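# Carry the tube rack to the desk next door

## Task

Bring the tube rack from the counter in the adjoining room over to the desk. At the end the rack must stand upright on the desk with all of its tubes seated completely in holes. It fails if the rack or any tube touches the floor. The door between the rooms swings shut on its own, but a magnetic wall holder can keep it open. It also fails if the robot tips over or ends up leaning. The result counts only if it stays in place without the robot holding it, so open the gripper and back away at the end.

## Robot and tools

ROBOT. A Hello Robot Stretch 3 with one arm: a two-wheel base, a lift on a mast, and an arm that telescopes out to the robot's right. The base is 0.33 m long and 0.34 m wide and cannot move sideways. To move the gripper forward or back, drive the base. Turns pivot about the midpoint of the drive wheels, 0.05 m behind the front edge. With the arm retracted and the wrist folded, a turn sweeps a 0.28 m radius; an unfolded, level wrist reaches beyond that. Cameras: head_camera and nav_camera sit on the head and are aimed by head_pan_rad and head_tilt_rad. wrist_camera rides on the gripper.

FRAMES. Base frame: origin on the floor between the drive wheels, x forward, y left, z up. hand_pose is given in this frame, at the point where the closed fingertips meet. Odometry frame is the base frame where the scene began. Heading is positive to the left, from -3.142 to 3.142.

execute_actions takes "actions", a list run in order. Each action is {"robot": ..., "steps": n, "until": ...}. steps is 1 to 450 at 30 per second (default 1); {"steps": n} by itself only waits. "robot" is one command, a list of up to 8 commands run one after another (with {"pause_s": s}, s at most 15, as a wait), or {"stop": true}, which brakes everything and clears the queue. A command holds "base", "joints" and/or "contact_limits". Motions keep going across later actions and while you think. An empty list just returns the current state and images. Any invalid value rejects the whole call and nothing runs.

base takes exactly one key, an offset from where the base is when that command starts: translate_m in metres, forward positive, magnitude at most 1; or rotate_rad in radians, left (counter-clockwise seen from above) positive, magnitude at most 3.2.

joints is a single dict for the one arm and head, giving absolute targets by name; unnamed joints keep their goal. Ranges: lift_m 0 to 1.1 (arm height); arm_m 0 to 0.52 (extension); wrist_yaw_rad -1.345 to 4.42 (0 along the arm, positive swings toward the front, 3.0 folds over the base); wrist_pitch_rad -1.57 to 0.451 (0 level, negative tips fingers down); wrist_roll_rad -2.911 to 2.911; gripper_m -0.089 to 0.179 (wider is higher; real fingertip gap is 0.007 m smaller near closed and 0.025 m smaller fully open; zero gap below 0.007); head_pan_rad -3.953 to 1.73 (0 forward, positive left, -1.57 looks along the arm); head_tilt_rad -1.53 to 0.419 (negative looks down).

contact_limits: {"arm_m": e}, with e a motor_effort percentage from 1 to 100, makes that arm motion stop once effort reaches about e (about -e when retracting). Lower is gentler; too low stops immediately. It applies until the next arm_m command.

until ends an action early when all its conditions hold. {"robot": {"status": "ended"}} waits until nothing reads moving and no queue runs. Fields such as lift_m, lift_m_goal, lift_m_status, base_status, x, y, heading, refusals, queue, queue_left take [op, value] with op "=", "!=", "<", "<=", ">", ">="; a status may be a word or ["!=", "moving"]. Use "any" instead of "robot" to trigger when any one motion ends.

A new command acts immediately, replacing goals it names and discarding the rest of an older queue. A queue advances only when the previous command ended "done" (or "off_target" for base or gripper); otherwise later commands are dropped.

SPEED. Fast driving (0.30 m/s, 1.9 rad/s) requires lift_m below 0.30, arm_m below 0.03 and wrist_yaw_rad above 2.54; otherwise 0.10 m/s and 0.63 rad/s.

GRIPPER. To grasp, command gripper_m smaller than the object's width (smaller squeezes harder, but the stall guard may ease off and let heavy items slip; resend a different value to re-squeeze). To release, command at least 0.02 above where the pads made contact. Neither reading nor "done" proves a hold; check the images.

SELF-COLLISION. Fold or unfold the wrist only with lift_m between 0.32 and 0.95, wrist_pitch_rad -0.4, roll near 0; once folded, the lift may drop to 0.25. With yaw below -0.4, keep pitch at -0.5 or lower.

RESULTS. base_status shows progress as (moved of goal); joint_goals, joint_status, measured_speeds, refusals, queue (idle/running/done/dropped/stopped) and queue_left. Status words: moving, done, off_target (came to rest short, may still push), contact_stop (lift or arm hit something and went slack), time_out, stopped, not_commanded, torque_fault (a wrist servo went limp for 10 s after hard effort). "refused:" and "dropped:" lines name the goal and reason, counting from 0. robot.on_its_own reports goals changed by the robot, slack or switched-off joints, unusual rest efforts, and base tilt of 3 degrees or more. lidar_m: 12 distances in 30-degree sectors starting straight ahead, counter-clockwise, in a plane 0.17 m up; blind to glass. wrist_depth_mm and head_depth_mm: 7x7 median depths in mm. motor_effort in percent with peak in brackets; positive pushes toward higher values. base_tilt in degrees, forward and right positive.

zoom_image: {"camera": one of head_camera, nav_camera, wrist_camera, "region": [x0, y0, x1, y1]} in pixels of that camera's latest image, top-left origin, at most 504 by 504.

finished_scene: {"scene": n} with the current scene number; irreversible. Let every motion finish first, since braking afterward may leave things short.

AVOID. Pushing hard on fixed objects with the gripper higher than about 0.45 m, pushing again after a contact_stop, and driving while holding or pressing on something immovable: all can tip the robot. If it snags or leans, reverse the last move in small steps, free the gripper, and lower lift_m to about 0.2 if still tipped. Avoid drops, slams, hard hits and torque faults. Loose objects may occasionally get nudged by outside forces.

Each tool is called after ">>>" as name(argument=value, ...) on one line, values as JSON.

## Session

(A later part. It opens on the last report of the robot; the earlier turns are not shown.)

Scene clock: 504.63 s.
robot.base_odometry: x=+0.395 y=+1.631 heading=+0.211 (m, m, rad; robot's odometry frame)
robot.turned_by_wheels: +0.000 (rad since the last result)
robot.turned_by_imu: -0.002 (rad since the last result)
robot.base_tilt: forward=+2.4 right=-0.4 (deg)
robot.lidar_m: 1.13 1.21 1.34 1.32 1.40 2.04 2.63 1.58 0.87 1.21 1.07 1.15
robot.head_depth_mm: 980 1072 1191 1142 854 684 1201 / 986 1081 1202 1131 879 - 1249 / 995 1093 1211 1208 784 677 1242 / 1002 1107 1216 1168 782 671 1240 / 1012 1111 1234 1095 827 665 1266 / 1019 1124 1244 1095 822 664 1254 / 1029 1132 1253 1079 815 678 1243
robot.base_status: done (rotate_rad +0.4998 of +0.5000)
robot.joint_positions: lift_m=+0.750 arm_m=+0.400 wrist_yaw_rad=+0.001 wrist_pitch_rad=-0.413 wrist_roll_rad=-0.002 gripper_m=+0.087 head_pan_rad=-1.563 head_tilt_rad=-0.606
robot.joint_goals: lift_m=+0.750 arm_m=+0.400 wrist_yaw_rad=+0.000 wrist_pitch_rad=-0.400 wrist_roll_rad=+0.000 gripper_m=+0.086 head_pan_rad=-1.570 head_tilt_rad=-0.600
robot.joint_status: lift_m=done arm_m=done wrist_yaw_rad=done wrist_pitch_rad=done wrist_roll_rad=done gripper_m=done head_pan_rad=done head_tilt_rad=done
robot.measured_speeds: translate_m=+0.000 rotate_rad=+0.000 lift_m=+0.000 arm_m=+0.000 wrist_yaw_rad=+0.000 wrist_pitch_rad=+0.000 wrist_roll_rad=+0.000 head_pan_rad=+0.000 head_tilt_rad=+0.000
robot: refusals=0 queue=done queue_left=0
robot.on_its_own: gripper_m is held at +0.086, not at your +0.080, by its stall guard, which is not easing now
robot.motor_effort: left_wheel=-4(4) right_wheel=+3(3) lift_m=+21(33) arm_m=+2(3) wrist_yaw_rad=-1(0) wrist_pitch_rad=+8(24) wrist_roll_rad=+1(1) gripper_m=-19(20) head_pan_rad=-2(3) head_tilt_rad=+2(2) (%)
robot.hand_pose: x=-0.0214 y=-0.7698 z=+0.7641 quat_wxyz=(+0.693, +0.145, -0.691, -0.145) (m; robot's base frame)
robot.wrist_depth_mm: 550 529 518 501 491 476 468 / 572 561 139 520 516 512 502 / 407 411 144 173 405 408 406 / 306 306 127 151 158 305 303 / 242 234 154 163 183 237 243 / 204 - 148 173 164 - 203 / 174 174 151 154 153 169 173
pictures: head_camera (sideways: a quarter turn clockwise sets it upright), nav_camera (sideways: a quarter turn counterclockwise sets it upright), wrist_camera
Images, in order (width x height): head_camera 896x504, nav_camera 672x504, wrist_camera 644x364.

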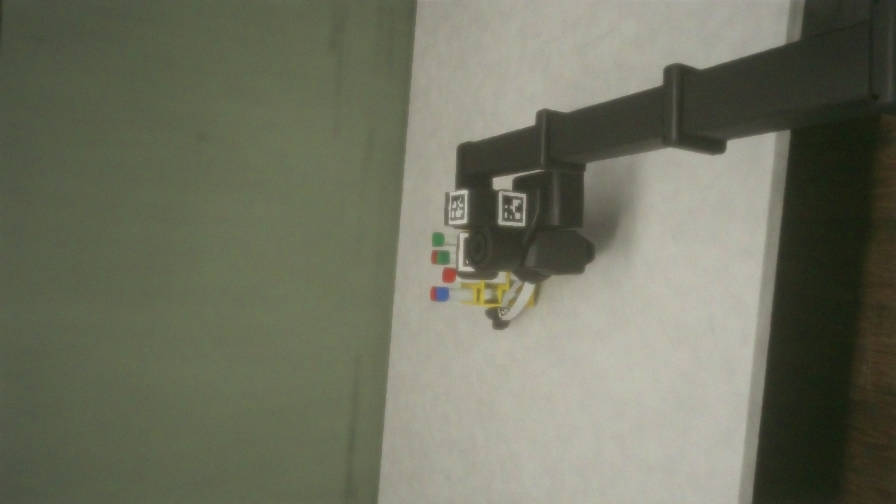

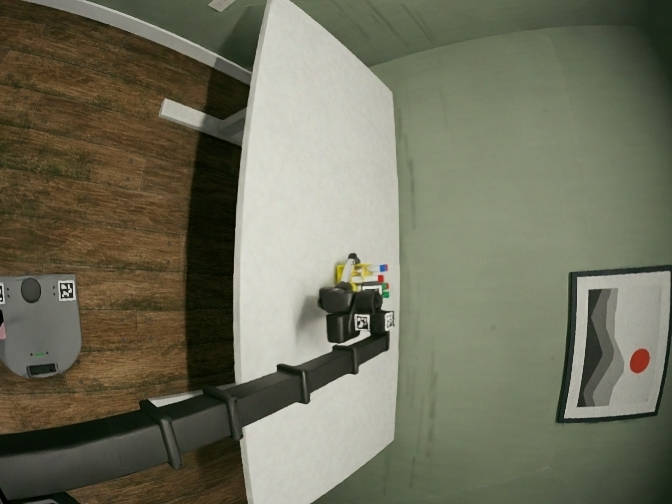

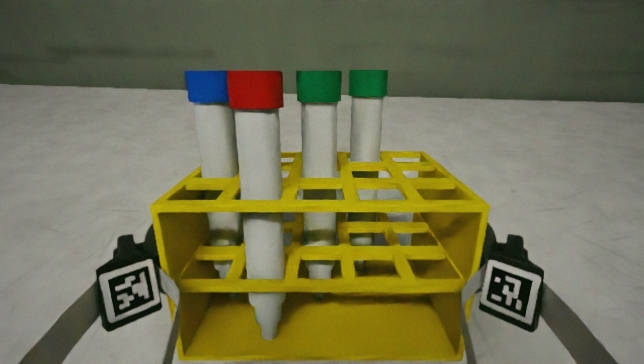

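>>> execute_actions(actions=[{"robot":[{"joints":{"lift_m":0.736}},{"joints":{"gripper_m":0.179}},{"pause_s":0.3},{"joints":{"arm_m":0.3}},{"joints":{"lift_m":0.76}}],"steps":300,"until":{"robot":{"status":"ended"}}}])

Scene clock: 512.30 s.
robot.base_odometry: x=+0.395 y=+1.631 heading=+0.211 (m, m, rad; robot's odometry frame)
robot.turned_by_wheels: +0.000 (rad since the last result)
robot.turned_by_imu: -0.002 (rad since the last result)
robot.base_tilt: forward=+2.4 right=-0.4 (deg)
robot.lidar_m: 1.13 1.20 1.34 1.31 1.40 2.03 2.63 1.58 0.88 1.21 1.07 1.15
robot.head_depth_mm: 981 1083 1191 1142 854 703 1201 / 992 1088 1204 1133 882 - 1254 / 996 1097 1213 1121 - 673 1245 / 1009 1099 1223 1108 - 670 1240 / 1013 1108 1232 1095 803 667 1253 / 1025 1119 1242 1083 821 663 1256 / 1026 1131 1257 1070 817 675 1250
robot.base_status: done (rotate_rad +0.4998 of +0.5000)
robot.joint_positions: lift_m=+0.760 arm_m=+0.300 wrist_yaw_rad=+0.001 wrist_pitch_rad=-0.416 wrist_roll_rad=-0.002 gripper_m=+0.179 head_pan_rad=-1.563 head_tilt_rad=-0.606
robot.joint_goals: lift_m=+0.760 arm_m=+0.300 wrist_yaw_rad=+0.000 wrist_pitch_rad=-0.400 wrist_roll_rad=+0.000 gripper_m=+0.179 head_pan_rad=-1.570 head_tilt_rad=-0.600
robot.joint_status: lift_m=done arm_m=done wrist_yaw_rad=done wrist_pitch_rad=done wrist_roll_rad=done gripper_m=done head_pan_rad=done head_tilt_rad=done
robot.measured_speeds: translate_m=+0.000 rotate_rad=+0.000 lift_m=+0.000 arm_m=+0.000 wrist_yaw_rad=+0.000 wrist_pitch_rad=+0.000 wrist_roll_rad=+0.000 head_pan_rad=+0.000 head_tilt_rad=+0.000
robot: refusals=0 queue=done queue_left=0
robot.motor_effort: left_wheel=-4(4) right_wheel=+3(2) lift_m=+30(31) arm_m=-1(3) wrist_yaw_rad=-1(1) wrist_pitch_rad=+10(11) wrist_roll_rad=+1(1) gripper_m=+1(84) head_pan_rad=-3(3) head_tilt_rad=+2(2) (%)
robot.hand_pose: x=-0.0214 y=-0.6699 z=+0.7729 quat_wxyz=(+0.693, +0.147, -0.691, -0.146) (m; robot's base frame)
robot.wrist_depth_mm: 633 624 599 597 573 566 551 / 631 646 530 240 608 598 577 / 423 422 403 234 399 420 423 / 321 319 290 252 291 318 319 / 267 256 253 253 253 267 256 / - 214 214 213 214 213 217 / 178 183 183 183 183 183 178
pictures: head_camera (sideways: a quarter turn clockwise sets it upright), nav_camera (sideways: a quarter turn counterclockwise sets it upright), wrist_camera
Images, in order (width x height): head_camera 896x504, nav_camera 672x504, wrist_camera 644x364.

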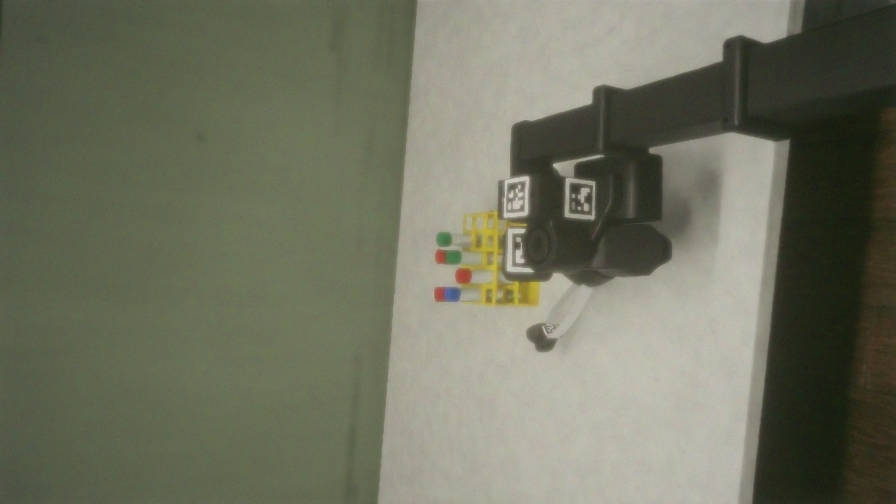

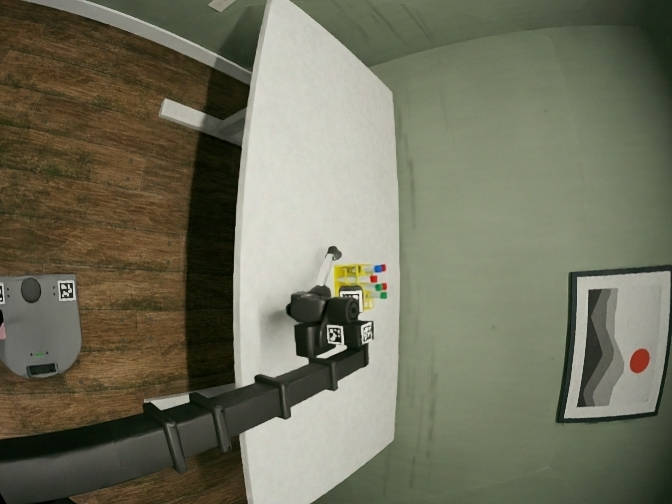

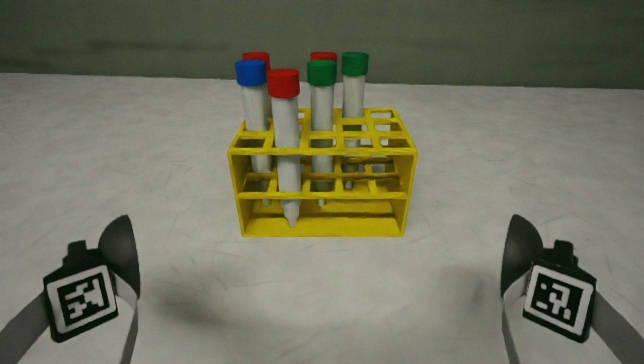

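Check seating from a level side view.

>>> execute_actions(actions=[{"robot":[{"joints":{"arm_m":0.24,"wrist_pitch_rad":-0.1,"lift_m":0.72}}],"steps":200,"until":{"robot":{"status":"ended"}}}])

>>> zoom_image(camera="wrist_camera", region=[200,60,460,300])

Scene clock: 515.43 s.
robot.base_odometry: x=+0.395 y=+1.631 heading=+0.211 (m, m, rad; robot's odometry frame)
robot.turned_by_wheels: +0.000 (rad since the last result)
robot.turned_by_imu: -0.001 (rad since the last result)
robot.base_tilt: forward=+2.5 right=-0.5 (deg)
robot.lidar_m: 1.13 1.21 1.34 1.32 1.40 2.04 2.63 1.58 0.88 1.21 1.07 1.15
robot.head_depth_mm: 988 1073 1189 1137 856 684 1197 / 992 1085 1199 1131 852 - - / 997 1096 1210 1120 893 - 1246 / 1006 1096 1213 1106 895 626 1236 / 1018 1112 1229 1105 831 667 1260 / 1022 1120 1244 1088 824 663 1256 / 1031 1123 1254 1081 817 679 1250
robot.base_status: done (rotate_rad +0.4998 of +0.5000)
robot.joint_positions: lift_m=+0.720 arm_m=+0.240 wrist_yaw_rad=+0.001 wrist_pitch_rad=-0.124 wrist_roll_rad=-0.002 gripper_m=+0.179 head_pan_rad=-1.563 head_tilt_rad=-0.606
robot.joint_goals: lift_m=+0.720 arm_m=+0.240 wrist_yaw_rad=+0.000 wrist_pitch_rad=-0.100 wrist_roll_rad=+0.000 gripper_m=+0.179 head_pan_rad=-1.570 head_tilt_rad=-0.600
robot.joint_status: lift_m=done arm_m=done wrist_yaw_rad=done wrist_pitch_rad=done wrist_roll_rad=done gripper_m=done head_pan_rad=done head_tilt_rad=done
robot.measured_speeds: translate_m=+0.000 rotate_rad=+0.000 lift_m=+0.000 arm_m=+0.000 wrist_yaw_rad=+0.000 wrist_pitch_rad=+0.000 wrist_roll_rad=+0.000 head_pan_rad=+0.000 head_tilt_rad=+0.000
robot: refusals=0 queue=done queue_left=0
robot.motor_effort: left_wheel=-4(4) right_wheel=+3(2) lift_m=+22(31) arm_m=-1(0) wrist_yaw_rad=+0(0) wrist_pitch_rad=+15(15) wrist_roll_rad=+1(1) gripper_m=+0(0) head_pan_rad=-3(2) head_tilt_rad=+2(2) (%)
robot.hand_pose: x=-0.0213 y=-0.6366 z=+0.8033 quat_wxyz=(+0.707, +0.044, -0.705, -0.044) (m; robot's base frame)
robot.wrist_depth_mm: 700 691 669 644 629 609 601 / 745 718 696 687 666 640 631 / 790 754 717 707 691 666 660 / 599 601 581 288 586 595 586 / 391 383 360 321 382 412 380 / 298 281 280 282 279 283 290 / 215 224 223 223 222 222 214
pictures: head_camera (sideways: a quarter turn clockwise sets it upright), nav_camera (sideways: a quarter turn counterclockwise sets it upright), wrist_camera
Images, in order (width x height): head_camera 896x504, nav_camera 672x504, wrist_camera 644x364.

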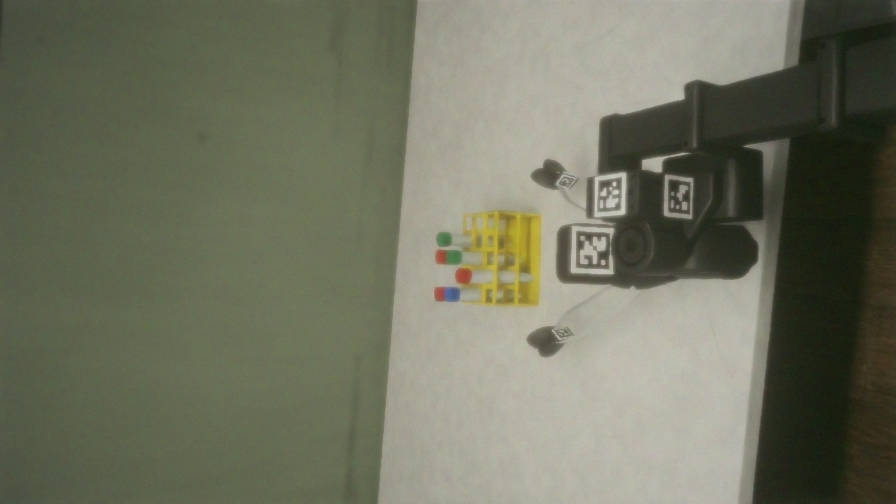

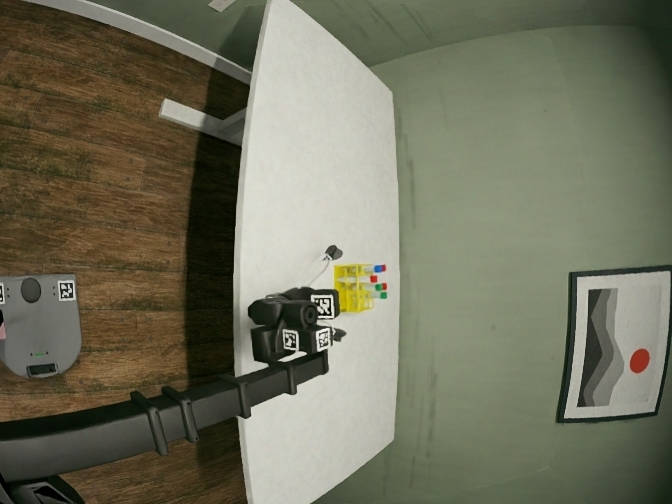

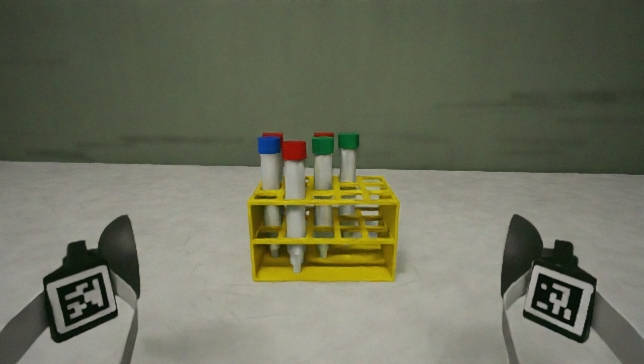

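Region (200, 60, 460, 300) of wrist_camera's 644x364 image, scaled by 1.938; it fills the top 465 rows of this view, and the rest is white.

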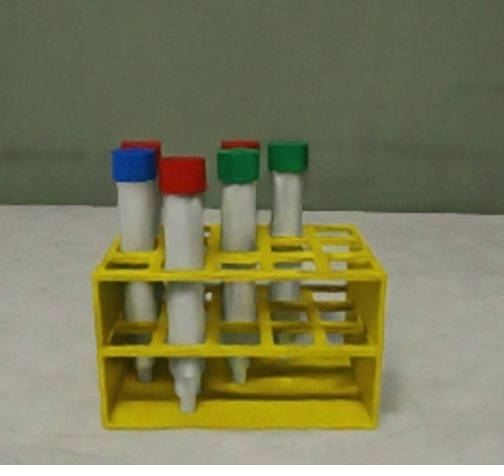

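>>> execute_actions(actions=[{"robot":[{"joints":{"lift_m":0.8}},{"joints":{"arm_m":0.0}}],"steps":200,"until":{"robot":{"status":"ended"}}}])

>>> finished_scene(scene=1)

Scene clock: 523.90 s.
robot.base_odometry: x=+0.395 y=+1.631 heading=+0.211 (m, m, rad; robot's odometry frame)
robot.turned_by_wheels: +0.000 (rad since the last result)
robot.turned_by_imu: -0.002 (rad since the last result)
robot.base_tilt: forward=+2.5 right=-0.5 (deg)
robot.lidar_m: 1.13 1.20 1.34 1.32 1.41 2.04 2.63 1.58 0.88 1.20 1.07 1.15
robot.head_depth_mm: 981 1080 1197 1149 856 682 1212 / 990 1083 1203 1133 849 660 1255 / 997 1096 1213 1117 842 677 1251 / 1009 1099 1222 1108 838 679 - / 1014 1113 1233 1101 830 668 1253 / 1023 1121 1250 1090 824 644 1260 / 1026 1130 1257 1084 817 678 1255
robot.base_status: done (rotate_rad +0.4998 of +0.5000)
robot.joint_positions: lift_m=+0.800 arm_m=+0.000 wrist_yaw_rad=+0.000 wrist_pitch_rad=-0.123 wrist_roll_rad=-0.002 gripper_m=+0.179 head_pan_rad=-1.563 head_tilt_rad=-0.606
robot.joint_goals: lift_m=+0.800 arm_m=+0.000 wrist_yaw_rad=+0.000 wrist_pitch_rad=-0.100 wrist_roll_rad=+0.000 gripper_m=+0.179 head_pan_rad=-1.570 head_tilt_rad=-0.600
robot.joint_status: lift_m=done arm_m=done wrist_yaw_rad=done wrist_pitch_rad=done wrist_roll_rad=done gripper_m=done head_pan_rad=done head_tilt_rad=done
robot.measured_speeds: translate_m=+0.000 rotate_rad=+0.000 lift_m=+0.000 arm_m=+0.000 wrist_yaw_rad=+0.000 wrist_pitch_rad=+0.000 wrist_roll_rad=+0.000 head_pan_rad=+0.000 head_tilt_rad=+0.000
robot: refusals=0 queue=done queue_left=0
robot.motor_effort: left_wheel=-4(4) right_wheel=+2(3) lift_m=+31(33) arm_m=-2(1) wrist_yaw_rad=+0(1) wrist_pitch_rad=+14(15) wrist_roll_rad=+1(1) gripper_m=+1(0) head_pan_rad=-3(3) head_tilt_rad=+2(2) (%)
robot.hand_pose: x=-0.0214 y=-0.3966 z=+0.8833 quat_wxyz=(+0.707, +0.044, -0.705, -0.043) (m; robot's base frame)
robot.wrist_depth_mm: 955 906 860 850 836 815 813 / 980 946 914 884 873 845 840 / - - 971 929 909 876 880 / 888 882 899 722 890 894 905 / 573 583 565 540 572 613 570 / 444 421 420 416 419 420 428 / 322 332 331 332 331 332 317
pictures: head_camera (sideways: a quarter turn clockwise sets it upright), nav_camera (sideways: a quarter turn counterclockwise sets it upright), wrist_camera
Images, in order (width x height): head_camera 896x504, nav_camera 672x504, wrist_camera 644x364.

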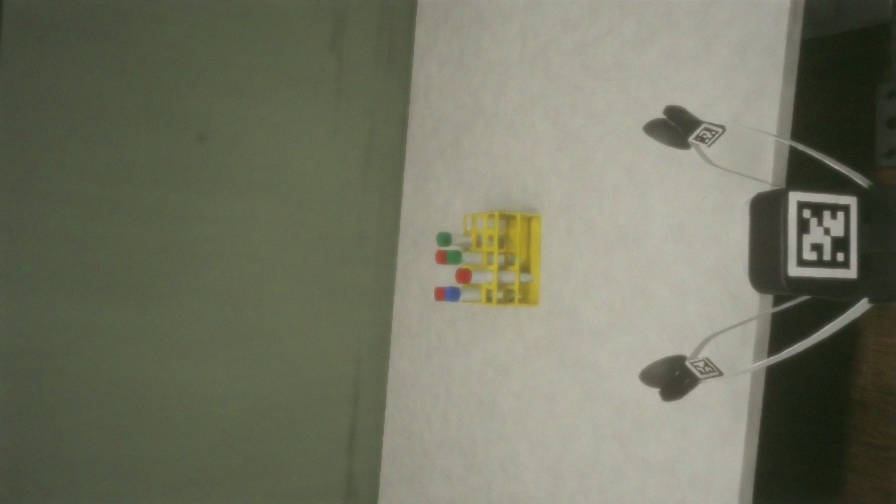

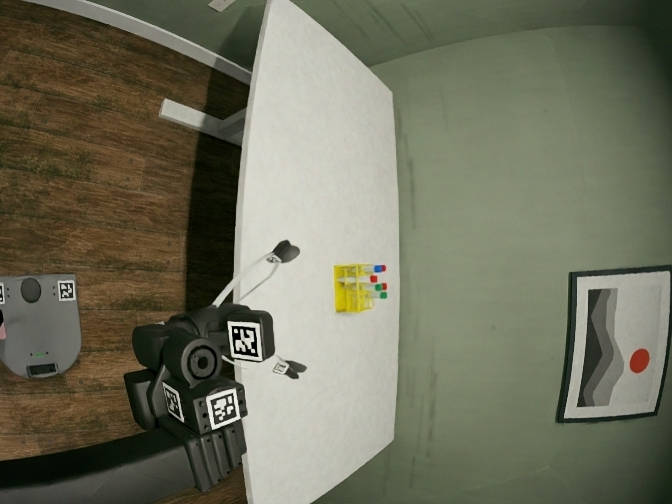

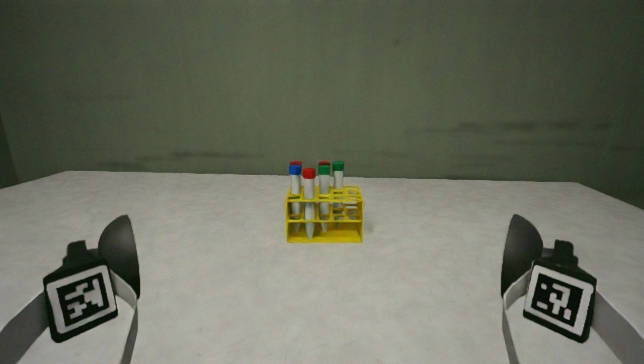

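The scene is finished: the task was done.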